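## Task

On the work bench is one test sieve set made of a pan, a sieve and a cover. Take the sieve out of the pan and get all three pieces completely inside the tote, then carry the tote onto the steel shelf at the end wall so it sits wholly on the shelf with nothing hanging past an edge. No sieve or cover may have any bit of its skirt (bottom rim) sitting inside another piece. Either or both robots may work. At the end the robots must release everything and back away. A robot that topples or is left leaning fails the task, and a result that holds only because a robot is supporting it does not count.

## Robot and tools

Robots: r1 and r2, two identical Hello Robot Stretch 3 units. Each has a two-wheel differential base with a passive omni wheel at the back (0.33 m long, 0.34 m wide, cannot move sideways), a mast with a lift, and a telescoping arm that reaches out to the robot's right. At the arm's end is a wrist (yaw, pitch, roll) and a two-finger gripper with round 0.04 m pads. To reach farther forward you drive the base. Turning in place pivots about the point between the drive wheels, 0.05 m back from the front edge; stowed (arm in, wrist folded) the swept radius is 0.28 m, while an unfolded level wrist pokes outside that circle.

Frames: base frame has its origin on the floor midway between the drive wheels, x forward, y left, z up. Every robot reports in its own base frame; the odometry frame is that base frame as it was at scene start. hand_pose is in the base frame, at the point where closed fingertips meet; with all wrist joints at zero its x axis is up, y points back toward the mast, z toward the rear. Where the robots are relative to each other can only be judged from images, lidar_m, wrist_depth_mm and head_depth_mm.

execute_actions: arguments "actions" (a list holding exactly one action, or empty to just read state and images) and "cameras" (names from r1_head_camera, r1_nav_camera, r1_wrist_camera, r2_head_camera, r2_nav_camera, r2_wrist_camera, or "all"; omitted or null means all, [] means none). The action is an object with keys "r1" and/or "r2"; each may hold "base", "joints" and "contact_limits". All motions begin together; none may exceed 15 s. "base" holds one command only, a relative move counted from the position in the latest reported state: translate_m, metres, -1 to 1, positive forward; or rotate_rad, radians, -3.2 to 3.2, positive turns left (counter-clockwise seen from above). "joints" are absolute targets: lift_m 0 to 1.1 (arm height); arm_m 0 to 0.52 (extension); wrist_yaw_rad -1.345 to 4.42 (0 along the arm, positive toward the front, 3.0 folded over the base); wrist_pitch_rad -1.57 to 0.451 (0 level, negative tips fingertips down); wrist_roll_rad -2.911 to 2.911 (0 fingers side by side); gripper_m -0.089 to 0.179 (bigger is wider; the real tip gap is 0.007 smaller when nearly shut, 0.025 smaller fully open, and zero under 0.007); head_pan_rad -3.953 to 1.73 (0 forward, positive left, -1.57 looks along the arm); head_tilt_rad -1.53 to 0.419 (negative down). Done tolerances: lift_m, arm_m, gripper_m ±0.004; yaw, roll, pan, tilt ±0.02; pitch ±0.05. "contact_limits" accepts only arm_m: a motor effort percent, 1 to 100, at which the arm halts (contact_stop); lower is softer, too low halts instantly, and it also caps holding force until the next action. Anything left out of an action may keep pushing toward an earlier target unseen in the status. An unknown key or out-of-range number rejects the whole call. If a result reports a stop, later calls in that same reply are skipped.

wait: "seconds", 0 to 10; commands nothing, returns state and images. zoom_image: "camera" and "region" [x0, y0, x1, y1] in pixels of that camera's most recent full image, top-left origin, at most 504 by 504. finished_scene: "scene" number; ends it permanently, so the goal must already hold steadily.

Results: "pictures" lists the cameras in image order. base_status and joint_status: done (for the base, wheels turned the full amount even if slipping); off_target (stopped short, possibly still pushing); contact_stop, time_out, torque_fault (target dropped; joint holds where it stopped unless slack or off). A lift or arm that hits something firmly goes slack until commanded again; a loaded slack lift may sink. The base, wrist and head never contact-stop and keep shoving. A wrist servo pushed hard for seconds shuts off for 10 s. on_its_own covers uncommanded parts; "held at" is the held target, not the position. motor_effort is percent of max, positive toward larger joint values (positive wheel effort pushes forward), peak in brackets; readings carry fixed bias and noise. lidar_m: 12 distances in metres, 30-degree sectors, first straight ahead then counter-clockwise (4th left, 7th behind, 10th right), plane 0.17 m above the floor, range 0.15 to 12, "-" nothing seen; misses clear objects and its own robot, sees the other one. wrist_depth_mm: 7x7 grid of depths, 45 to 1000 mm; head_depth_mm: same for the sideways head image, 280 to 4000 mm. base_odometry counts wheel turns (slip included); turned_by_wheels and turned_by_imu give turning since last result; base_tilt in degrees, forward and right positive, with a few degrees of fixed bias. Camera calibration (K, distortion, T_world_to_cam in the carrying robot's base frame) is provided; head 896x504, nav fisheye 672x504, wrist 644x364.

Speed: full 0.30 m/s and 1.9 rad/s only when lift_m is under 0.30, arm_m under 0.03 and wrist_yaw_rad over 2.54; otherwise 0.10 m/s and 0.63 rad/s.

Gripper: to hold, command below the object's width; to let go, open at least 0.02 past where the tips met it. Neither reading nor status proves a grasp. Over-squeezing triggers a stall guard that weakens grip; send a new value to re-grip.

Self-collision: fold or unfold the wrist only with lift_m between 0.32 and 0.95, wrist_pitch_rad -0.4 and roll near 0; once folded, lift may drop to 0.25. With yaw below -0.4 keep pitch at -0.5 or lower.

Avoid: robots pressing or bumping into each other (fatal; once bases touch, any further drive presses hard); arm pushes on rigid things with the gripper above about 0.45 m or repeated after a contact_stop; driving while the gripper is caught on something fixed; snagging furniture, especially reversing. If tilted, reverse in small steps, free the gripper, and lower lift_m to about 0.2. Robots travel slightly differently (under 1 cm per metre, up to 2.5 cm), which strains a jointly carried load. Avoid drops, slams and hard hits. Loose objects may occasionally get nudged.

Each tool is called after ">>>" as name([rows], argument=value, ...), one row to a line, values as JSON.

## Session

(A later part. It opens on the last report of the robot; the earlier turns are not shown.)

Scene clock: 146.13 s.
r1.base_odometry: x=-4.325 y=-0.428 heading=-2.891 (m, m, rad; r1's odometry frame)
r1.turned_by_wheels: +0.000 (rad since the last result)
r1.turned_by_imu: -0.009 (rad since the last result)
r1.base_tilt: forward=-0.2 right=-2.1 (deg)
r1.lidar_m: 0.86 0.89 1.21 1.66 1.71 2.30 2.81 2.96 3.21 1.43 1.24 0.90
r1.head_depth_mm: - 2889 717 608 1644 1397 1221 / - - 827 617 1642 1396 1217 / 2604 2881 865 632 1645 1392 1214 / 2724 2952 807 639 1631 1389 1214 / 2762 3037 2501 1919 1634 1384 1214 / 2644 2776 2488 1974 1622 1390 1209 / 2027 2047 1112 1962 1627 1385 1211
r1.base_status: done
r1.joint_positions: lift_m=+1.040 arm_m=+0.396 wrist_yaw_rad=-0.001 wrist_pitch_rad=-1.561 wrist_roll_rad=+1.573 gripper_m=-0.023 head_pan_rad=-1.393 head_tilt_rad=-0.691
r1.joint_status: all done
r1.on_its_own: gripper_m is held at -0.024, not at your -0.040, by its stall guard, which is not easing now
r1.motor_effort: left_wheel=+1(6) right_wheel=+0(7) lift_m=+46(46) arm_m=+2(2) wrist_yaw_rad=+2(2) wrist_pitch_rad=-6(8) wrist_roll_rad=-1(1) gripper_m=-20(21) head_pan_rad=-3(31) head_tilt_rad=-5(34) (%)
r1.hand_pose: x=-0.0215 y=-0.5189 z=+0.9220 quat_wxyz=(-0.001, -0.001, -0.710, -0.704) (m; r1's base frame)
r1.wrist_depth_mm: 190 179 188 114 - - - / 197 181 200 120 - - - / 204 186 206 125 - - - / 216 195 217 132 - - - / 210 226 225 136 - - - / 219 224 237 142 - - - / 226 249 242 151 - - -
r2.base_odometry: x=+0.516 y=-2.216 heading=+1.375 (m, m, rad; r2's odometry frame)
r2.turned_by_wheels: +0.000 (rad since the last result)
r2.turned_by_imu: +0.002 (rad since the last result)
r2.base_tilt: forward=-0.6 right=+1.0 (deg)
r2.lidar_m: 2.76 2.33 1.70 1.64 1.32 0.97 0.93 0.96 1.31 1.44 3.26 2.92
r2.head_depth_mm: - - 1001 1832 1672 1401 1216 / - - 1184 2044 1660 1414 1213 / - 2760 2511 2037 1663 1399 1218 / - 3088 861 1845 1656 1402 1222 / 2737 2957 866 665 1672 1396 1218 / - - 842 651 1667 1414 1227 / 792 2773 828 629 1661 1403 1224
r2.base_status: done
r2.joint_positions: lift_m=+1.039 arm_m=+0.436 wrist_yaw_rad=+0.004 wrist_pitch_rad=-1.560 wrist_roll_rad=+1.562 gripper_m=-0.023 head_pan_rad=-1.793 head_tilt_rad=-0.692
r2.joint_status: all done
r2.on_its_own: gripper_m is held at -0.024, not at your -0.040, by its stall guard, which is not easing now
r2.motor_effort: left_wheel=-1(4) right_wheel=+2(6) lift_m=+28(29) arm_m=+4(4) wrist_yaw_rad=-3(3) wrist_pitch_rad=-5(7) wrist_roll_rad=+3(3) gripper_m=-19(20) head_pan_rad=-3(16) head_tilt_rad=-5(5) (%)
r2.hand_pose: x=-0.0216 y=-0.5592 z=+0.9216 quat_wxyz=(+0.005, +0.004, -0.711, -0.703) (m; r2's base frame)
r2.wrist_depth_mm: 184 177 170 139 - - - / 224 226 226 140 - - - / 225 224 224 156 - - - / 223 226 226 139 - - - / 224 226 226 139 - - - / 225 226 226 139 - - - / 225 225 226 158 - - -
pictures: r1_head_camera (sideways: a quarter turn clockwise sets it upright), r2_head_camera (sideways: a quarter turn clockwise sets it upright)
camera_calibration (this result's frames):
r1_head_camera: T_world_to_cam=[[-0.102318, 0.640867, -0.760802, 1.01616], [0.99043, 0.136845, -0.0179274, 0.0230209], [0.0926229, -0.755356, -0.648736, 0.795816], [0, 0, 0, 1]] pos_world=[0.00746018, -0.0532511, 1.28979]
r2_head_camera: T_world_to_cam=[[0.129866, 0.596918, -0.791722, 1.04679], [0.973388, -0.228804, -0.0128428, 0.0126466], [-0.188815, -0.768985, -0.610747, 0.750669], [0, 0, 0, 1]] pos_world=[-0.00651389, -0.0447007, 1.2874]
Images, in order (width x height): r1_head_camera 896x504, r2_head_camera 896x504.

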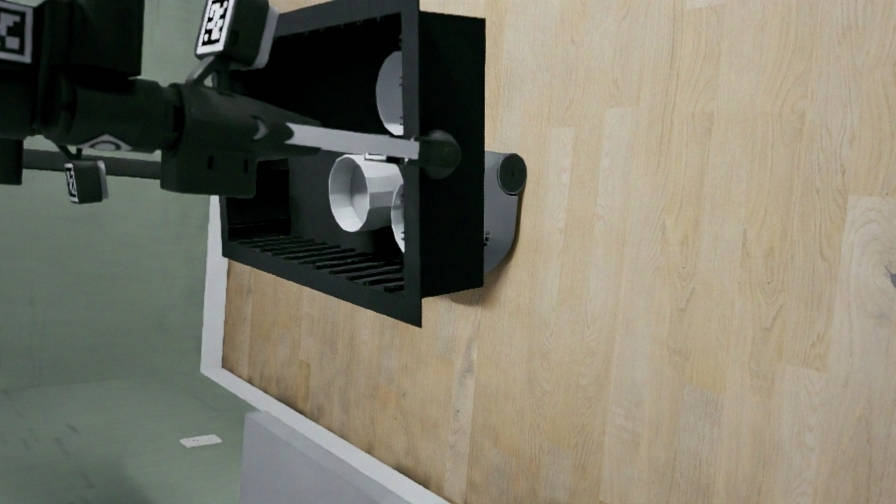

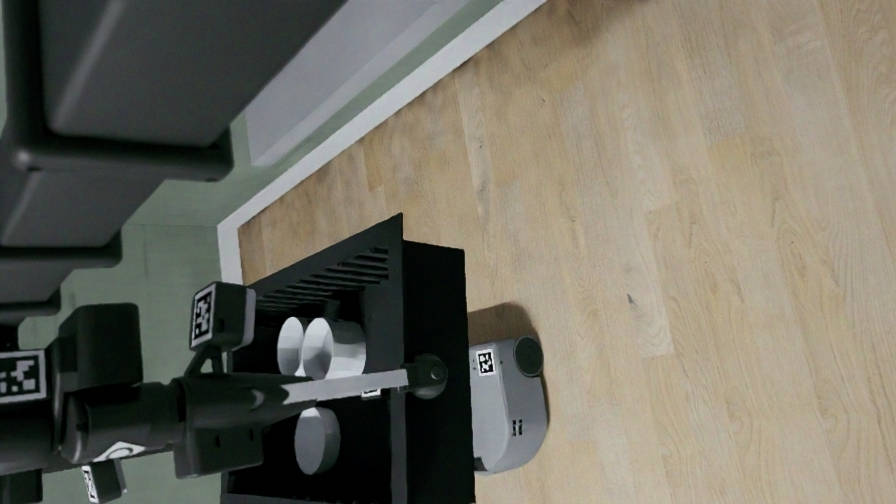

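>>> execute_actions([
  {"r1":{"base":{"translate_m":0.61},"joints":{"head_pan_rad":-1.65,"head_tilt_rad":-0.8}},"r2":{"base":{"translate_m":-0.615},"joints":{"head_pan_rad":-1.5,"head_tilt_rad":-0.8}}},
], cameras=["r1_head_camera","r2_head_camera"])

>>> execute_actions([
  {"r1":{"joints":{"lift_m":0.985}},"r2":{"joints":{"lift_m":0.985}}},
], cameras=["r1_head_camera","r2_head_camera"])

Scene clock: 154.17 s.
r1.base_odometry: x=-4.916 y=-0.579 heading=-2.891 (m, m, rad; r1's odometry frame)
r1.turned_by_wheels: +0.000 (rad since the last result)
r1.turned_by_imu: -0.005 (rad since the last result)
r1.base_tilt: forward=-0.3 right=-2.2 (deg)
r1.lidar_m: 0.25 0.26 0.35 0.92 1.73 2.34 4.21 3.54 3.19 1.04 0.36 0.26
r1.head_depth_mm: 3013 2752 2168 1795 1530 1282 1179 / 2906 2745 2180 1785 622 562 1175 / 2841 2643 616 729 621 551 1177 / 2806 848 620 709 619 548 1172 / - 853 695 707 616 538 1169 / 2686 858 717 689 616 537 1164 / 1814 1020 659 720 614 535 1033
r1.base_status: done
r1.joint_positions: lift_m=+1.040 arm_m=+0.396 wrist_yaw_rad=-0.001 wrist_pitch_rad=-1.569 wrist_roll_rad=+1.573 gripper_m=-0.023 head_pan_rad=-1.643 head_tilt_rad=-0.790
r1.joint_status: all done
r1.on_its_own: gripper_m is held at -0.024, not at your -0.040, by its stall guard, which is not easing now
r1.motor_effort: left_wheel=+2(7) right_wheel=-1(4) lift_m=+46(46) arm_m=+2(2) wrist_yaw_rad=+2(2) wrist_pitch_rad=-1(6) wrist_roll_rad=-1(1) gripper_m=-20(20) head_pan_rad=-2(16) head_tilt_rad=-6(16) (%)
r1.hand_pose: x=-0.0215 y=-0.5169 z=+0.9221 quat_wxyz=(-0.001, -0.001, -0.707, -0.707) (m; r1's base frame)
r1.wrist_depth_mm: 185 160 184 114 296 294 302 / 196 180 201 120 305 302 308 / 203 186 207 125 309 311 314 / 214 194 218 131 318 321 - / 220 226 225 136 332 330 872 / 218 224 236 142 337 336 659 / 223 244 243 153 345 347 516
r2.base_odometry: x=+0.396 y=-2.819 heading=+1.375 (m, m, rad; r2's odometry frame)
r2.turned_by_wheels: +0.000 (rad since the last result)
r2.turned_by_imu: +0.001 (rad since the last result)
r2.base_tilt: forward=-0.6 right=+1.0 (deg)
r2.lidar_m: 3.37 2.34 1.70 1.26 0.45 0.33 0.32 0.33 0.45 1.22 3.24 3.50
r2.head_depth_mm: 1175 1088 861 748 630 564 1086 / 1889 877 712 727 629 564 1181 / - 881 654 726 629 566 1174 / 2719 877 658 746 628 564 1172 / 2808 2654 660 747 630 565 1170 / 2757 2864 2245 1829 1468 1253 1170 / 2775 2848 2209 1831 1528 1327 1175
r2.base_status: done
r2.joint_positions: lift_m=+1.039 arm_m=+0.436 wrist_yaw_rad=+0.004 wrist_pitch_rad=-1.568 wrist_roll_rad=+1.562 gripper_m=-0.023 head_pan_rad=-1.507 head_tilt_rad=-0.789
r2.joint_status: all done
r2.on_its_own: gripper_m is held at -0.024, not at your -0.040, by its stall guard, which is not easing now
r2.motor_effort: left_wheel=-1(6) right_wheel=+1(5) lift_m=+28(28) arm_m=+5(5) wrist_yaw_rad=-2(3) wrist_pitch_rad=-1(5) wrist_roll_rad=+3(3) gripper_m=-19(19) head_pan_rad=+2(18) head_tilt_rad=-6(18) (%)
r2.hand_pose: x=-0.0216 y=-0.5571 z=+0.9218 quat_wxyz=(+0.005, +0.004, -0.708, -0.706) (m; r2's base frame)
r2.wrist_depth_mm: 179 172 169 140 299 299 301 / 223 224 225 155 305 305 774 / 225 225 225 155 314 310 - / 225 225 225 140 319 319 - / 224 225 225 140 328 326 - / 224 225 225 140 334 332 - / 223 225 224 142 338 341 -
pictures: r1_head_camera (sideways: a quarter turn clockwise sets it upright), r2_head_camera (sideways: a quarter turn clockwise sets it upright)
camera_calibration (this result's frames):
r1_head_camera: T_world_to_cam=[[0.064608, 0.717909, -0.693133, 0.926952], [0.993635, -0.110511, -0.0218429, 0.0280963], [-0.0922799, -0.68731, -0.720479, 0.890258], [0, 0, 0, 1]] pos_world=[-0.00565308, -0.0504798, 1.28453]
r2_head_camera: T_world_to_cam=[[-0.0483593, 0.683259, -0.728573, 0.965566], [0.998331, 0.0561129, -0.0136417, 0.0135329], [0.0315615, -0.728017, -0.684832, 0.845693], [0, 0, 0, 1]] pos_world=[0.00649247, -0.0448118, 1.28283]
Images, in order (width x height): r1_head_camera 896x504, r2_head_camera 896x504.

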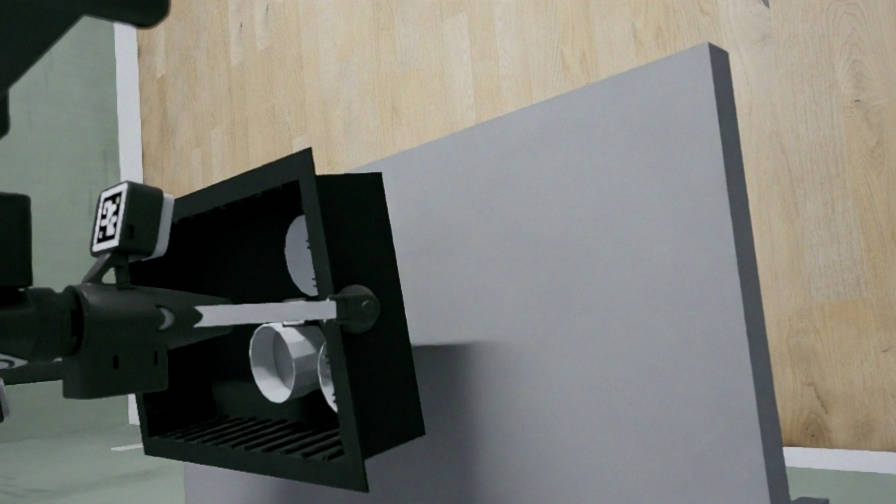

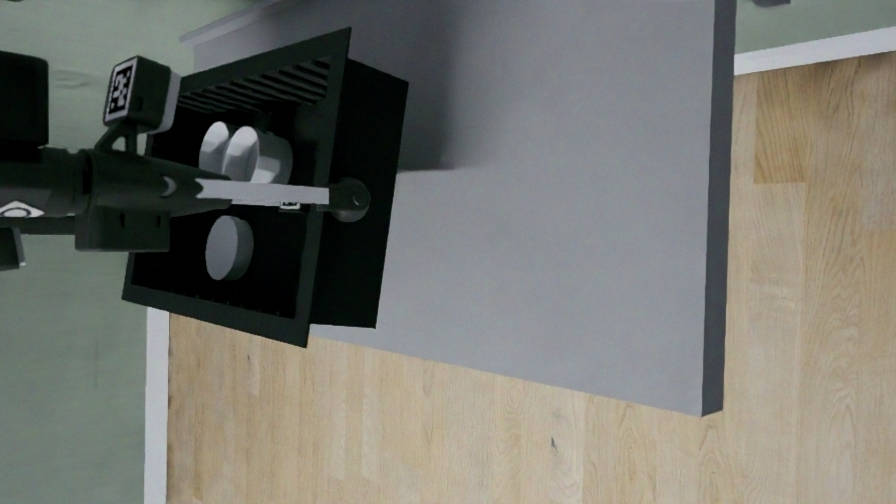

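Scene clock: 155.50 s.
r1.base_odometry: x=-4.916 y=-0.579 heading=-2.891 (m, m, rad; r1's odometry frame)
r1.turned_by_wheels: +0.000 (rad since the last result)
r1.turned_by_imu: +0.000 (rad since the last result)
r1.base_tilt: forward=-0.1 right=-2.3 (deg)
r1.lidar_m: 0.25 0.26 0.35 0.92 1.72 2.33 4.22 3.53 3.22 1.03 0.36 0.26
r1.head_depth_mm: - - - 1787 1517 1282 1176 / - 2569 2178 1791 621 562 1174 / 2877 2791 720 710 619 551 1170 / - 925 798 676 618 548 1170 / - - 781 675 618 538 1170 / 2572 929 794 662 615 536 1163 / 1825 1101 798 703 614 535 1037
r1.base_status: not commanded
r1.joint_positions: lift_m=+0.985 arm_m=+0.396 wrist_yaw_rad=-0.001 wrist_pitch_rad=-1.569 wrist_roll_rad=+1.573 gripper_m=-0.023 head_pan_rad=-1.643 head_tilt_rad=-0.790
r1.joint_status: all done
r1.on_its_own: gripper_m is held at -0.024, not at your -0.040, by its stall guard, which is not easing now
r1.motor_effort: left_wheel=+2(2) right_wheel=-1(1) lift_m=+37(39) arm_m=+2(2) wrist_yaw_rad=+2(2) wrist_pitch_rad=-1(1) wrist_roll_rad=-1(1) gripper_m=-19(19) head_pan_rad=-2(2) head_tilt_rad=-7(6) (%)
r1.hand_pose: x=-0.0215 y=-0.5168 z=+0.8674 quat_wxyz=(-0.001, -0.001, -0.707, -0.707) (m; r1's base frame)
r1.wrist_depth_mm: 185 160 186 114 244 244 248 / 195 180 198 120 250 253 252 / 202 186 207 125 255 259 258 / 215 193 218 131 266 265 266 / 220 224 227 135 270 271 272 / 217 226 236 142 277 277 278 / 223 247 242 152 284 283 287
r2.base_odometry: x=+0.396 y=-2.819 heading=+1.375 (m, m, rad; r2's odometry frame)
r2.turned_by_wheels: +0.000 (rad since the last result)
r2.turned_by_imu: +0.000 (rad since the last result)
r2.base_tilt: forward=-0.5 right=+1.1 (deg)
r2.lidar_m: 3.39 2.33 1.70 1.26 0.45 0.33 0.32 0.33 0.45 1.21 3.24 3.52
r2.head_depth_mm: - 1090 913 746 629 567 1085 / - 1653 808 697 628 565 1171 / - - 828 702 629 567 1168 / 2684 959 834 707 629 565 1180 / 2789 2753 818 728 628 566 1170 / 2805 2865 2222 1820 1474 1258 1168 / 2814 2894 2235 1821 1531 1326 1170
r2.base_status: not commanded
r2.joint_positions: lift_m=+0.985 arm_m=+0.436 wrist_yaw_rad=+0.004 wrist_pitch_rad=-1.568 wrist_roll_rad=+1.562 gripper_m=-0.023 head_pan_rad=-1.507 head_tilt_rad=-0.789
r2.joint_status: all done
r2.on_its_own: gripper_m is held at -0.024, not at your -0.040, by its stall guard, which is not easing now
r2.motor_effort: left_wheel=-1(1) right_wheel=+1(2) lift_m=+13(23) arm_m=+4(4) wrist_yaw_rad=-2(2) wrist_pitch_rad=-1(1) wrist_roll_rad=+3(3) gripper_m=-20(20) head_pan_rad=+2(2) head_tilt_rad=-6(6) (%)
r2.hand_pose: x=-0.0216 y=-0.5570 z=+0.8678 quat_wxyz=(+0.005, +0.004, -0.708, -0.706) (m; r2's base frame)
r2.wrist_depth_mm: 179 172 168 140 247 246 247 / 224 225 224 156 253 252 254 / 224 225 226 156 259 260 258 / 224 225 225 140 262 263 263 / 224 225 225 139 268 269 269 / 225 225 225 140 275 276 278 / 223 224 224 141 282 283 285
pictures: r1_head_camera (sideways: a quarter turn clockwise sets it upright), r2_head_camera (sideways: a quarter turn clockwise sets it upright)
camera_calibration (this result's frames):
r1_head_camera: T_world_to_cam=[[0.064609, 0.717921, -0.69312, 0.926936], [0.993635, -0.110511, -0.0218435, 0.0280972], [-0.0922791, -0.687297, -0.720491, 0.890273], [0, 0, 0, 1]] pos_world=[-0.00565307, -0.0504795, 1.28453]
r2_head_camera: T_world_to_cam=[[-0.0483601, 0.683272, -0.728561, 0.96555], [0.998331, 0.056113, -0.0136419, 0.0135331], [0.0315606, -0.728005, -0.684845, 0.845711], [0, 0, 0, 1]] pos_world=[0.00649244, -0.0448115, 1.28283]
Images, in order (width x height): r1_head_camera 896x504, r2_head_camera 896x504.

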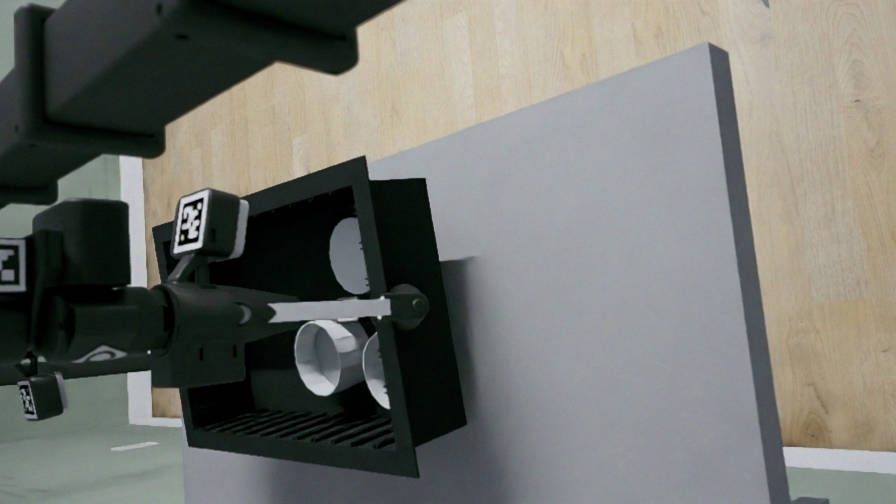

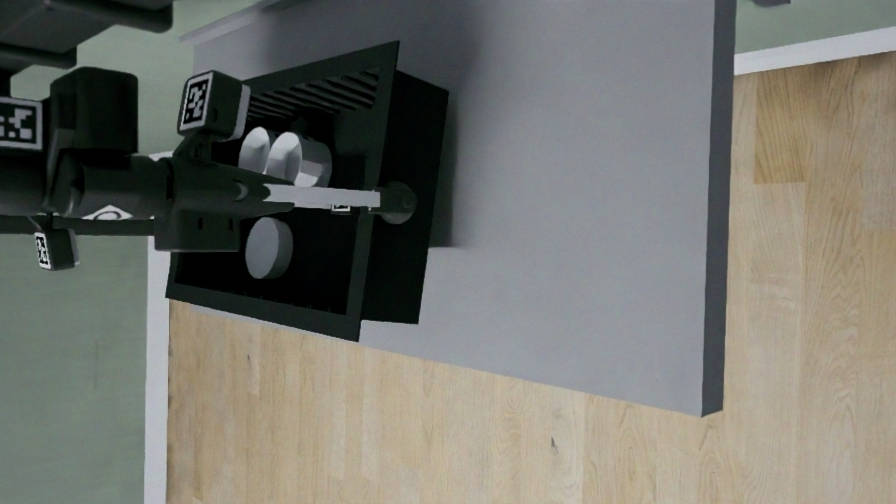

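>>> execute_actions([
  {"r1":{"base":{"translate_m":0.015}},"r2":{"base":{"translate_m":-0.018}}},
], cameras=[])

>>> execute_actions([
  {"r1":{"joints":{"lift_m":0.955}},"r2":{"joints":{"lift_m":0.955}}},
], cameras=["r1_head_camera","r2_head_camera"])

Scene clock: 157.30 s.
r1.base_odometry: x=-4.930 y=-0.583 heading=-2.891 (m, m, rad; r1's odometry frame)
r1.turned_by_wheels: +0.000 (rad since the last result)
r1.turned_by_imu: +0.000 (rad since the last result)
r1.base_tilt: forward=-0.1 right=-2.2 (deg)
r1.lidar_m: 0.24 0.24 0.33 0.88 1.72 2.33 4.20 3.53 3.23 0.97 0.34 0.25
r1.head_depth_mm: - - - 1801 1527 1255 1178 / - 2556 2169 1745 622 562 1177 / 2898 2818 719 709 620 551 1173 / - 926 796 676 618 548 1169 / - - 778 674 616 537 1174 / 2590 927 791 661 616 537 1166 / 1710 1101 798 703 615 535 1008
r1.base_status: done
r1.joint_positions: lift_m=+0.985 arm_m=+0.396 wrist_yaw_rad=-0.001 wrist_pitch_rad=-1.569 wrist_roll_rad=+1.573 gripper_m=-0.023 head_pan_rad=-1.643 head_tilt_rad=-0.790
r1.joint_status: not commanded
r1.on_its_own: gripper_m is held at -0.024, not at your -0.040, by its stall guard, which is not easing now
r1.motor_effort: left_wheel=+2(6) right_wheel=-1(4) lift_m=+37(37) arm_m=+2(1) wrist_yaw_rad=+2(1) wrist_pitch_rad=-1(1) wrist_roll_rad=-1(1) gripper_m=-20(20) head_pan_rad=-3(2) head_tilt_rad=-6(6) (%)
r1.hand_pose: x=-0.0215 y=-0.5168 z=+0.8674 quat_wxyz=(-0.001, -0.001, -0.707, -0.707) (m; r1's base frame)
r1.wrist_depth_mm: 173 160 180 115 246 246 246 / 196 181 199 119 249 251 253 / 204 185 206 126 257 257 260 / 215 194 217 131 264 263 264 / 221 225 227 137 271 271 270 / 217 223 235 143 276 279 279 / 222 246 245 152 285 285 288
r2.base_odometry: x=+0.393 y=-2.837 heading=+1.375 (m, m, rad; r2's odometry frame)
r2.turned_by_wheels: +0.000 (rad since the last result)
r2.turned_by_imu: +0.000 (rad since the last result)
r2.base_tilt: forward=-0.5 right=+1.0 (deg)
r2.lidar_m: 3.40 2.33 1.70 1.19 0.42 0.31 0.30 0.31 0.42 1.15 3.23 3.51
r2.head_depth_mm: - 1091 905 747 629 564 1029 / - 1560 812 698 629 567 1176 / - - 827 701 629 564 1175 / 2697 959 836 710 627 566 1167 / 2772 2769 819 723 627 565 1170 / 2786 2914 2219 1761 643 569 1174 / 2848 2888 2234 1809 1532 1321 1182
r2.base_status: done
r2.joint_positions: lift_m=+0.985 arm_m=+0.436 wrist_yaw_rad=+0.004 wrist_pitch_rad=-1.568 wrist_roll_rad=+1.562 gripper_m=-0.023 head_pan_rad=-1.507 head_tilt_rad=-0.790
r2.joint_status: not commanded
r2.on_its_own: gripper_m is held at -0.024, not at your -0.040, by its stall guard, which is not easing now
r2.motor_effort: left_wheel=-1(5) right_wheel=+2(4) lift_m=+12(12) arm_m=+3(4) wrist_yaw_rad=-2(3) wrist_pitch_rad=+0(1) wrist_roll_rad=+3(3) gripper_m=-19(18) head_pan_rad=+2(3) head_tilt_rad=-6(7) (%)
r2.hand_pose: x=-0.0216 y=-0.5570 z=+0.8678 quat_wxyz=(+0.005, +0.004, -0.708, -0.706) (m; r2's base frame)
r2.wrist_depth_mm: 177 172 169 140 247 247 249 / 224 225 225 172 252 253 253 / 224 225 224 154 257 258 260 / 224 225 225 139 262 264 265 / 224 225 225 140 269 268 274 / 225 224 226 140 274 277 278 / 225 224 228 140 284 281 285
pictures: none
No camera images: the call's "cameras" was empty. Leave "cameras" out to get every camera's image.

Scene clock: 158.37 s.
r1.base_odometry: x=-4.930 y=-0.583 heading=-2.891 (m, m, rad; r1's odometry frame)
r1.turned_by_wheels: +0.000 (rad since the last result)
r1.turned_by_imu: +0.000 (rad since the last result)
r1.base_tilt: forward=-0.3 right=-2.3 (deg)
r1.lidar_m: 0.24 0.24 0.33 0.88 1.72 2.34 4.18 3.54 3.19 0.97 0.34 0.25
r1.head_depth_mm: 2883 - - 1712 1521 1263 1172 / 2782 - 2081 1707 622 561 1170 / - 2721 860 693 621 550 1168 / - 904 832 676 617 548 1170 / - - 790 687 617 538 1168 / 1461 1296 838 671 615 537 1165 / 1709 1100 822 687 615 536 1008
r1.base_status: not commanded
r1.joint_positions: lift_m=+0.955 arm_m=+0.396 wrist_yaw_rad=-0.001 wrist_pitch_rad=-1.570 wrist_roll_rad=+1.573 gripper_m=-0.023 head_pan_rad=-1.643 head_tilt_rad=-0.790
r1.joint_status: all done
r1.on_its_own: gripper_m is held at -0.024, not at your -0.040, by its stall guard, which is not easing now
r1.motor_effort: left_wheel=+2(2) right_wheel=+0(1) lift_m=+35(36) arm_m=+2(2) wrist_yaw_rad=+1(2) wrist_pitch_rad=-1(1) wrist_roll_rad=-1(1) gripper_m=-20(20) head_pan_rad=-2(3) head_tilt_rad=-6(6) (%)
r1.hand_pose: x=-0.0215 y=-0.5167 z=+0.8375 quat_wxyz=(-0.001, -0.001, -0.707, -0.707) (m; r1's base frame)
r1.wrist_depth_mm: 157 158 161 120 216 217 219 / 202 189 205 125 222 222 223 / 208 189 211 129 227 229 231 / 217 196 220 134 232 233 235 / 223 224 227 138 239 241 241 / 212 232 232 142 247 247 248 / 221 238 242 150 253 253 255
r2.base_odometry: x=+0.393 y=-2.837 heading=+1.375 (m, m, rad; r2's odometry frame)
r2.turned_by_wheels: +0.000 (rad since the last result)
r2.turned_by_imu: +0.000 (rad since the last result)
r2.base_tilt: forward=-0.5 right=+1.0 (deg)
r2.lidar_m: 3.38 2.33 1.70 1.19 0.43 0.31 0.30 0.31 0.42 1.15 3.23 3.50
r2.head_depth_mm: - 1136 914 726 629 565 1022 / - 1275 845 700 626 565 1175 / - - 849 706 628 566 1172 / 1463 1507 885 702 628 564 1168 / 2792 2903 835 708 629 563 1173 / 2820 2845 2241 1769 645 570 1178 / 2814 2883 2239 1840 1539 1329 1179
r2.base_status: not commanded
r2.joint_positions: lift_m=+0.955 arm_m=+0.436 wrist_yaw_rad=+0.003 wrist_pitch_rad=-1.568 wrist_roll_rad=+1.562 gripper_m=-0.023 head_pan_rad=-1.507 head_tilt_rad=-0.790
r2.joint_status: all done
r2.on_its_own: gripper_m is held at -0.024, not at your -0.040, by its stall guard, which is not easing now
r2.motor_effort: left_wheel=-1(1) right_wheel=+2(2) lift_m=+12(12) arm_m=+3(5) wrist_yaw_rad=-1(2) wrist_pitch_rad=+0(0) wrist_roll_rad=+3(4) gripper_m=-19(20) head_pan_rad=+2(2) head_tilt_rad=-6(6) (%)
r2.hand_pose: x=-0.0216 y=-0.5570 z=+0.8378 quat_wxyz=(+0.005, +0.004, -0.708, -0.706) (m; r2's base frame)
r2.wrist_depth_mm: 184 177 174 133 219 220 218 / 217 218 218 143 222 223 224 / 220 219 220 136 228 227 228 / 223 221 224 138 232 233 233 / 224 225 225 139 237 237 238 / 226 228 228 140 243 243 246 / 231 230 230 143 249 249 250
pictures: r1_head_camera (sideways: a quarter turn clockwise sets it upright), r2_head_camera (sideways: a quarter turn clockwise sets it upright)
camera_calibration (this result's frames):
r1_head_camera: T_world_to_cam=[[0.0646316, 0.717993, -0.693043, 0.926835], [0.993632, -0.110532, -0.0218477, 0.0281025], [-0.0922901, -0.687218, -0.720565, 0.89037], [0, 0, 0, 1]] pos_world=[-0.00565415, -0.0504773, 1.28452]
r2_head_camera: T_world_to_cam=[[-0.0483743, 0.683281, -0.728551, 0.965537], [0.99833, 0.056133, -0.013642, 0.0135332], [0.0315744, -0.727994, -0.684856, 0.845724], [0, 0, 0, 1]] pos_world=[0.00649331, -0.0448112, 1.28283]
Images, in order (width x height): r1_head_camera 896x504, r2_head_camera 896x504.

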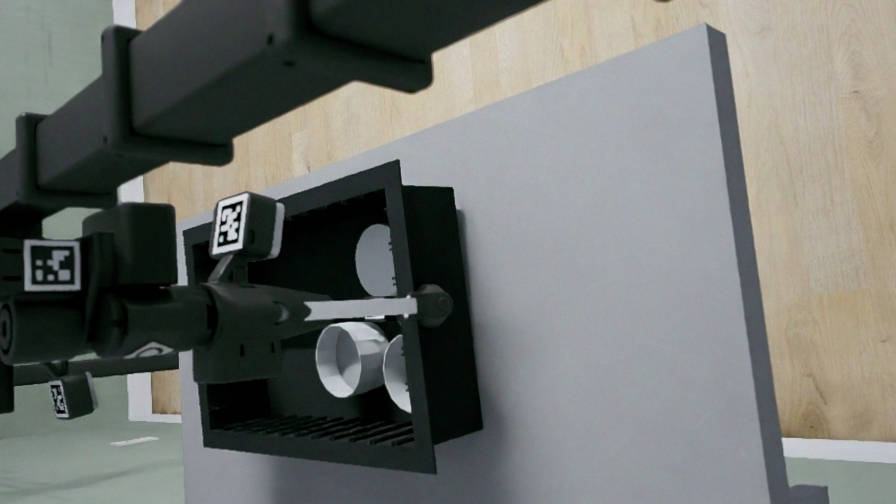

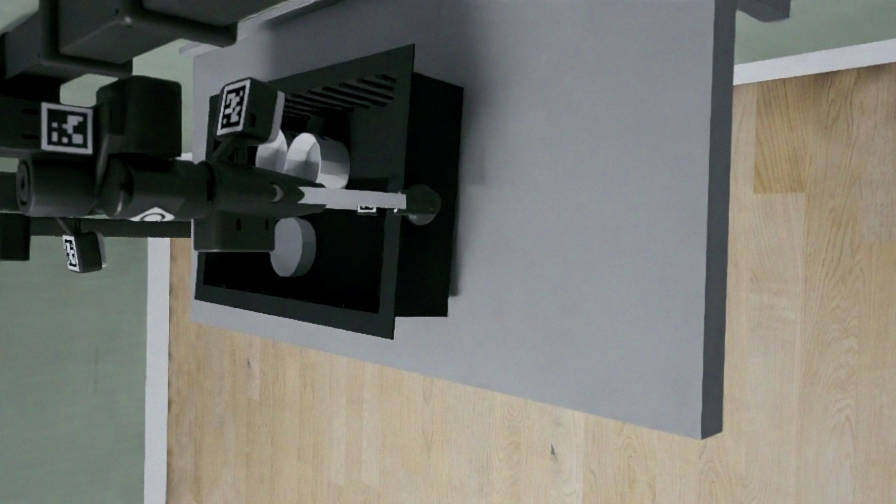

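>>> execute_actions([
  {"r1":{"joints":{"lift_m":0.947}},"r2":{"joints":{"lift_m":0.947}}},
], cameras=[])

>>> execute_actions([
  {"r1":{"joints":{"gripper_m":0.065}},"r2":{"joints":{"gripper_m":0.065}}},
], cameras=[])

>>> execute_actions([
  {"r1":{"joints":{"lift_m":1.04}},"r2":{"joints":{"lift_m":1.04}}},
], cameras=[])

>>> execute_actions([
  {"r1":{"base":{"translate_m":-0.15},"joints":{"arm_m":0.05}},"r2":{"base":{"translate_m":0.15},"joints":{"arm_m":0.05}}},
], cameras=["r1_head_camera","r2_head_camera"])

Scene clock: 160.20 s.
r1.base_odometry: x=-4.930 y=-0.583 heading=-2.891 (m, m, rad; r1's odometry frame)
r1.turned_by_wheels: +0.000 (rad since the last result)
r1.turned_by_imu: -0.001 (rad since the last result)
r1.base_tilt: forward=-0.2 right=-2.3 (deg)
r1.lidar_m: 0.24 0.24 0.33 0.88 1.72 2.34 4.19 3.55 3.21 0.97 0.34 0.25
r1.head_depth_mm: 2912 - - - 1521 1255 1179 / 2806 - 2098 1697 621 561 1176 / - 2739 872 696 620 550 1171 / - 1094 853 686 619 549 1168 / - - 816 680 617 538 1171 / 1362 1300 844 674 615 537 1167 / 1707 1103 820 687 615 536 1005
r1.base_status: not commanded
r1.joint_positions: lift_m=+0.947 arm_m=+0.396 wrist_yaw_rad=-0.001 wrist_pitch_rad=-1.572 wrist_roll_rad=+1.573 gripper_m=-0.023 head_pan_rad=-1.643 head_tilt_rad=-0.790
r1.joint_status: all done
r1.on_its_own: gripper_m is held at -0.024, not at your -0.040, by its stall guard, which is not easing now
r1.motor_effort: left_wheel=+1(2) right_wheel=+1(1) lift_m=+31(36) arm_m=+1(2) wrist_yaw_rad=+2(2) wrist_pitch_rad=+0(1) wrist_roll_rad=-1(1) gripper_m=-18(19) head_pan_rad=-2(2) head_tilt_rad=-5(6) (%)
r1.hand_pose: x=-0.0215 y=-0.5161 z=+0.8297 quat_wxyz=(-0.001, -0.001, -0.707, -0.708) (m; r1's base frame)
r1.wrist_depth_mm: 143 151 153 126 208 211 210 / 209 208 211 130 213 218 215 / 212 193 217 133 220 221 223 / 218 197 222 136 225 227 227 / 222 226 226 140 233 234 234 / 204 229 228 142 238 237 241 / 218 221 241 147 246 245 244
r2.base_odometry: x=+0.393 y=-2.837 heading=+1.375 (m, m, rad; r2's odometry frame)
r2.turned_by_wheels: +0.000 (rad since the last result)
r2.turned_by_imu: +0.000 (rad since the last result)
r2.base_tilt: forward=-0.5 right=+1.1 (deg)
r2.lidar_m: 3.40 2.34 1.70 1.19 0.42 0.31 0.30 0.31 0.42 1.15 3.24 3.51
r2.head_depth_mm: - 1133 907 728 631 564 1030 / - 1073 831 708 628 566 1173 / - - 880 707 630 565 1177 / 2648 1489 891 707 630 565 1178 / 2752 2881 848 725 628 565 1172 / 2785 2860 2263 1761 644 570 1177 / 2754 2874 2241 1818 1543 1329 1165
r2.base_status: not commanded
r2.joint_positions: lift_m=+0.947 arm_m=+0.436 wrist_yaw_rad=+0.002 wrist_pitch_rad=-1.569 wrist_roll_rad=+1.565 gripper_m=-0.023 head_pan_rad=-1.507 head_tilt_rad=-0.790
r2.joint_status: all done
r2.on_its_own: gripper_m is held at -0.024, not at your -0.040, by its stall guard, which is not easing now
r2.motor_effort: left_wheel=-1(1) right_wheel=+2(2) lift_m=+12(12) arm_m=+4(4) wrist_yaw_rad=-2(1) wrist_pitch_rad=+0(1) wrist_roll_rad=+2(4) gripper_m=-20(19) head_pan_rad=+2(2) head_tilt_rad=-6(6) (%)
r2.hand_pose: x=-0.0216 y=-0.5568 z=+0.8298 quat_wxyz=(+0.003, +0.003, -0.707, -0.707) (m; r2's base frame)
r2.wrist_depth_mm: 189 182 178 127 212 211 212 / 212 211 212 130 214 216 216 / 215 216 217 133 220 218 220 / 222 222 221 136 223 225 227 / 225 225 226 138 229 231 230 / 230 231 230 140 234 234 238 / 236 236 237 145 240 241 242
pictures: none
No camera images: the call's "cameras" was empty. Leave "cameras" out to get every camera's image.

Scene clock: 161.57 s.
r1.base_odometry: x=-4.930 y=-0.583 heading=-2.891 (m, m, rad; r1's odometry frame)
r1.turned_by_wheels: +0.000 (rad since the last result)
r1.turned_by_imu: +0.000 (rad since the last result)
r1.base_tilt: forward=-0.2 right=-2.3 (deg)
r1.lidar_m: 0.24 0.24 0.33 0.88 1.72 2.33 4.21 3.52 3.20 0.97 0.34 0.25
r1.head_depth_mm: 2898 - - - 1523 1263 1171 / 2810 - 2093 1707 622 562 1175 / - 2748 874 694 619 551 1166 / - 1097 850 687 619 549 1168 / - - 817 674 617 538 1169 / 1373 1291 845 673 617 536 1166 / 1708 1105 821 688 614 535 1004
r1.base_status: not commanded
r1.joint_positions: lift_m=+0.947 arm_m=+0.396 wrist_yaw_rad=-0.001 wrist_pitch_rad=-1.568 wrist_roll_rad=+1.573 gripper_m=+0.065 head_pan_rad=-1.643 head_tilt_rad=-0.790
r1.joint_status: all done
r1.motor_effort: left_wheel=+1(0) right_wheel=+1(1) lift_m=+31(32) arm_m=+2(2) wrist_yaw_rad=+1(2) wrist_pitch_rad=-1(3) wrist_roll_rad=-1(1) gripper_m=+1(83) head_pan_rad=-3(2) head_tilt_rad=-6(5) (%)
r1.hand_pose: x=-0.0215 y=-0.5171 z=+0.8296 quat_wxyz=(-0.001, -0.001, -0.708, -0.706) (m; r1's base frame)
r1.wrist_depth_mm: 151 152 154 127 209 209 209 / 208 208 211 129 213 214 214 / 212 192 216 133 219 221 221 / 220 198 220 136 225 226 227 / 224 226 226 140 231 231 233 / 212 228 224 144 - 237 237 / 217 218 237 147 245 246 245
r2.base_odometry: x=+0.393 y=-2.837 heading=+1.375 (m, m, rad; r2's odometry frame)
r2.turned_by_wheels: +0.000 (rad since the last result)
r2.turned_by_imu: +0.000 (rad since the last result)
r2.base_tilt: forward=-0.6 right=+1.0 (deg)
r2.lidar_m: 3.39 2.34 1.70 1.19 0.43 0.31 0.30 0.31 0.42 1.15 3.26 3.53
r2.head_depth_mm: - 1139 906 729 627 567 1026 / - 1083 832 706 627 565 1172 / - - 865 710 628 565 1182 / 2616 1492 905 705 630 565 1174 / 2770 2892 845 727 630 565 1172 / 2767 2867 2235 1778 642 569 1173 / 2799 2829 2230 1825 1551 1334 1168
r2.base_status: not commanded
r2.joint_positions: lift_m=+0.947 arm_m=+0.436 wrist_yaw_rad=+0.002 wrist_pitch_rad=-1.566 wrist_roll_rad=+1.566 gripper_m=+0.065 head_pan_rad=-1.507 head_tilt_rad=-0.790
r2.joint_status: all done
r2.motor_effort: left_wheel=-1(2) right_wheel=+3(3) lift_m=+12(12) arm_m=+5(4) wrist_yaw_rad=-1(1) wrist_pitch_rad=-1(2) wrist_roll_rad=+2(2) gripper_m=+0(82) head_pan_rad=+2(2) head_tilt_rad=-7(6) (%)
r2.hand_pose: x=-0.0216 y=-0.5574 z=+0.8298 quat_wxyz=(+0.003, +0.002, -0.708, -0.706) (m; r2's base frame)
r2.wrist_depth_mm: 190 184 178 128 210 211 211 / 212 211 214 130 215 215 216 / 215 215 218 183 220 220 220 / 221 222 220 136 226 224 226 / 226 226 225 139 229 229 229 / 232 231 - 141 - 235 236 / 235 237 236 145 241 241 242
pictures: none
No camera images: the call's "cameras" was empty. Leave "cameras" out to get every camera's image.

Scene clock: 163.23 s.
r1.base_odometry: x=-4.930 y=-0.583 heading=-2.891 (m, m, rad; r1's odometry frame)
r1.turned_by_wheels: +0.000 (rad since the last result)
r1.turned_by_imu: +0.000 (rad since the last result)
r1.base_tilt: forward=-0.3 right=-2.2 (deg)
r1.lidar_m: 0.24 0.24 0.33 0.88 1.72 2.33 4.19 3.54 3.21 0.97 0.34 0.25
r1.head_depth_mm: 2973 2754 2154 1787 1522 1267 1176 / 2914 2731 2159 1739 621 562 1175 / 2834 2720 861 694 620 551 1167 / 2805 1078 852 686 619 549 1174 / - 929 902 673 617 538 1161 / 2634 1109 848 673 615 535 1166 / 1707 1101 822 686 613 536 1004
r1.base_status: not commanded
r1.joint_positions: lift_m=+1.040 arm_m=+0.396 wrist_yaw_rad=-0.001 wrist_pitch_rad=-1.568 wrist_roll_rad=+1.573 gripper_m=+0.065 head_pan_rad=-1.643 head_tilt_rad=-0.790
r1.joint_status: all done
r1.motor_effort: left_wheel=+2(1) right_wheel=+1(1) lift_m=+42(39) arm_m=+2(2) wrist_yaw_rad=+2(2) wrist_pitch_rad=-1(1) wrist_roll_rad=-1(1) gripper_m=+0(1) head_pan_rad=-2(3) head_tilt_rad=-6(6) (%)
r1.hand_pose: x=-0.0215 y=-0.5171 z=+0.9223 quat_wxyz=(-0.001, -0.001, -0.708, -0.706) (m; r1's base frame)
r1.wrist_depth_mm: 212 215 214 293 297 298 300 / 286 297 295 262 303 303 304 / 303 306 286 310 311 313 313 / 315 314 316 313 316 321 - / 318 308 323 319 325 330 843 / 328 307 327 327 - 337 635 / 313 310 293 285 350 343 491
r2.base_odometry: x=+0.393 y=-2.837 heading=+1.375 (m, m, rad; r2's odometry frame)
r2.turned_by_wheels: +0.000 (rad since the last result)
r2.turned_by_imu: +0.000 (rad since the last result)
r2.base_tilt: forward=-0.5 right=+1.0 (deg)
r2.lidar_m: 3.38 2.34 1.70 1.19 0.43 0.31 0.30 0.31 0.42 1.15 3.24 3.53
r2.head_depth_mm: 1102 1051 914 727 631 564 1022 / 1781 1071 853 707 628 565 1171 / - 967 892 706 629 566 1171 / 2756 975 903 704 631 565 1167 / 2800 2904 846 722 629 566 1166 / 2775 2884 2230 1768 642 569 1182 / 2784 2896 2227 1815 1529 1331 1177
r2.base_status: not commanded
r2.joint_positions: lift_m=+1.040 arm_m=+0.436 wrist_yaw_rad=+0.002 wrist_pitch_rad=-1.566 wrist_roll_rad=+1.566 gripper_m=+0.065 head_pan_rad=-1.507 head_tilt_rad=-0.790
r2.joint_status: all done
r2.motor_effort: left_wheel=-2(2) right_wheel=+3(3) lift_m=+27(28) arm_m=+4(4) wrist_yaw_rad=-1(1) wrist_pitch_rad=-1(1) wrist_roll_rad=+2(2) gripper_m=+1(0) head_pan_rad=+2(2) head_tilt_rad=-6(6) (%)
r2.hand_pose: x=-0.0216 y=-0.5574 z=+0.9219 quat_wxyz=(+0.003, +0.002, -0.708, -0.706) (m; r2's base frame)
r2.wrist_depth_mm: 215 213 215 216 300 299 301 / 300 300 301 301 307 303 715 / 289 307 309 309 314 313 - / 312 315 314 316 317 318 - / 301 322 320 320 324 325 - / 316 328 - 327 - 332 - / 257 260 265 268 340 345 -
pictures: none
No camera images: the call's "cameras" was empty. Leave "cameras" out to get every camera's image.

Scene clock: 167.27 s.
r1.base_odometry: x=-4.785 y=-0.546 heading=-2.891 (m, m, rad; r1's odometry frame)
r1.turned_by_wheels: +0.000 (rad since the last result)
r1.turned_by_imu: +0.000 (rad since the last result)
r1.base_tilt: forward=-0.4 right=-2.3 (deg)
r1.lidar_m: 0.39 0.40 0.54 1.42 1.72 2.33 3.26 3.42 3.22 1.42 0.56 0.40
r1.head_depth_mm: - - - - - 1331 1174 / - - - - - 1327 1171 / - - - - 1458 1326 1173 / - - - - - - 1210 / - - - - - 537 1166 / 2719 1105 870 660 - 536 1166 / 2574 1101 872 672 615 536 1148
r1.base_status: done
r1.joint_positions: lift_m=+1.040 arm_m=+0.050 wrist_yaw_rad=-0.001 wrist_pitch_rad=-1.568 wrist_roll_rad=+1.573 gripper_m=+0.065 head_pan_rad=-1.643 head_tilt_rad=-0.790
r1.joint_status: all done
r1.motor_effort: left_wheel=+2(3) right_wheel=+0(4) lift_m=+41(41) arm_m=-2(1) wrist_yaw_rad=+2(1) wrist_pitch_rad=-1(2) wrist_roll_rad=-1(1) gripper_m=+1(0) head_pan_rad=-2(2) head_tilt_rad=-6(6) (%)
r1.hand_pose: x=-0.0215 y=-0.1716 z=+0.9223 quat_wxyz=(-0.001, -0.001, -0.708, -0.706) (m; r1's base frame)
r1.wrist_depth_mm: - - - - - - - / - - - - - - - / - - - - - - - / 317 315 334 - - - - / 325 323 329 - - - - / 333 337 - - - 992 956 / 340 344 373 759 727 730 747
r2.base_odometry: x=+0.422 y=-2.690 heading=+1.375 (m, m, rad; r2's odometry frame)
r2.turned_by_wheels: +0.000 (rad since the last result)
r2.turned_by_imu: +0.001 (rad since the last result)
r2.base_tilt: forward=-0.6 right=+1.0 (deg)
r2.lidar_m: 3.23 2.33 1.70 1.64 0.64 0.47 0.45 0.47 0.63 1.43 3.25 3.39
r2.head_depth_mm: 1683 - - - - 566 1169 / 2642 - - - - 566 1161 / 2663 - - - - - - / 2738 2631 1838 1690 - 1282 1169 / 2770 2906 2217 1777 1537 1333 1171 / 2767 2890 2235 1817 1524 1330 1171 / 2796 2833 2224 1815 1523 1332 1172
r2.base_status: done
r2.joint_positions: lift_m=+1.040 arm_m=+0.050 wrist_yaw_rad=+0.001 wrist_pitch_rad=-1.566 wrist_roll_rad=+1.566 gripper_m=+0.065 head_pan_rad=-1.507 head_tilt_rad=-0.790
r2.joint_status: all done
r2.motor_effort: left_wheel=-2(3) right_wheel=+3(9) lift_m=+27(27) arm_m=-4(4) wrist_yaw_rad=-1(1) wrist_pitch_rad=-1(1) wrist_roll_rad=+2(1) gripper_m=+1(1) head_pan_rad=+2(2) head_tilt_rad=-6(6) (%)
r2.hand_pose: x=-0.0216 y=-0.1720 z=+0.9219 quat_wxyz=(+0.002, +0.002, -0.708, -0.706) (m; r2's base frame)
r2.wrist_depth_mm: 297 298 917 944 951 956 939 / 305 305 - - - - - / 311 308 - - - - - / 320 319 - - - - - / - - - - - - - / - - - - - - - / - - - - - - -
pictures: r1_head_camera (sideways: a quarter turn clockwise sets it upright), r2_head_camera (sideways: a quarter turn clockwise sets it upright)
camera_calibration (this result's frames):
r1_head_camera: T_world_to_cam=[[0.0646642, 0.718126, -0.692902, 0.926652], [0.993629, -0.11056, -0.0218552, 0.0281124], [-0.0923018, -0.687075, -0.7207, 0.890545], [0, 0, 0, 1]] pos_world=[-0.00565551, -0.0504736, 1.28451]
r2_head_camera: T_world_to_cam=[[-0.0484574, 0.683495, -0.728345, 0.96527], [0.998324, 0.0562382, -0.0136442, 0.0135362], [0.0316351, -0.727786, -0.685074, 0.846008], [0, 0, 0, 1]] pos_world=[0.00649749, -0.0448054, 1.28281]
Images, in order (width x height): r1_head_camera 896x504, r2_head_camera 896x504.

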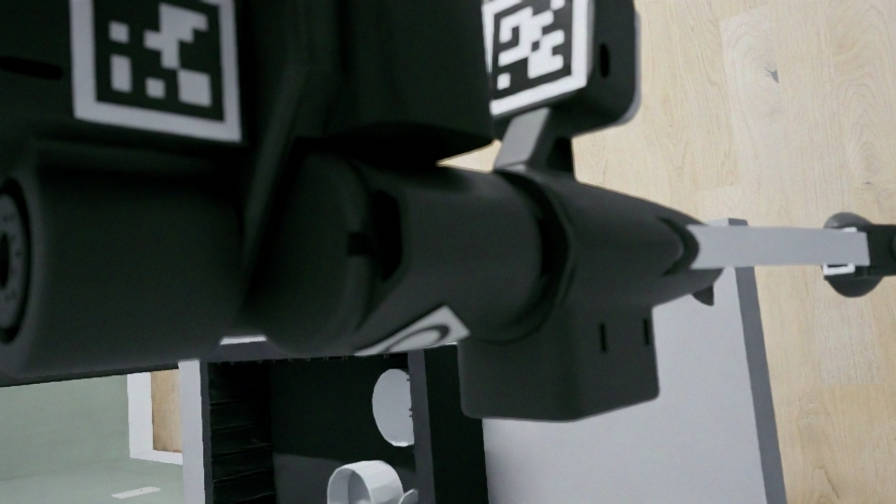

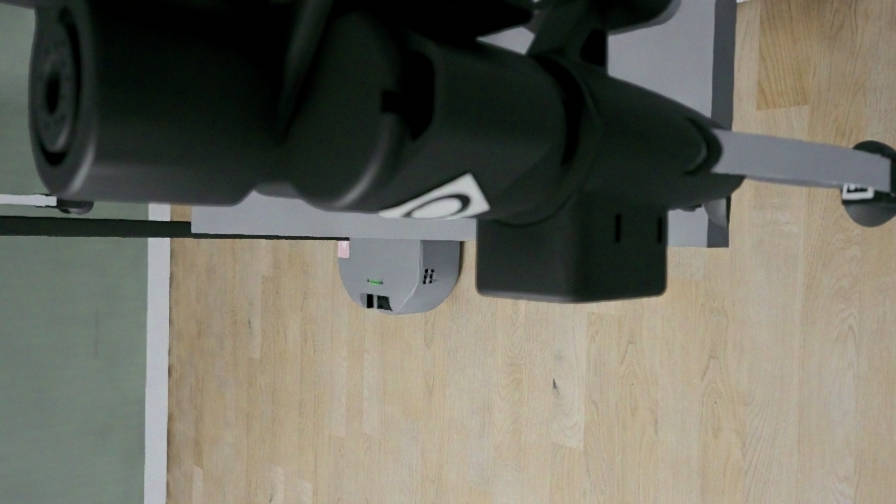

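>>> finished_scene(scene=2)

The scene is finished: the task was done.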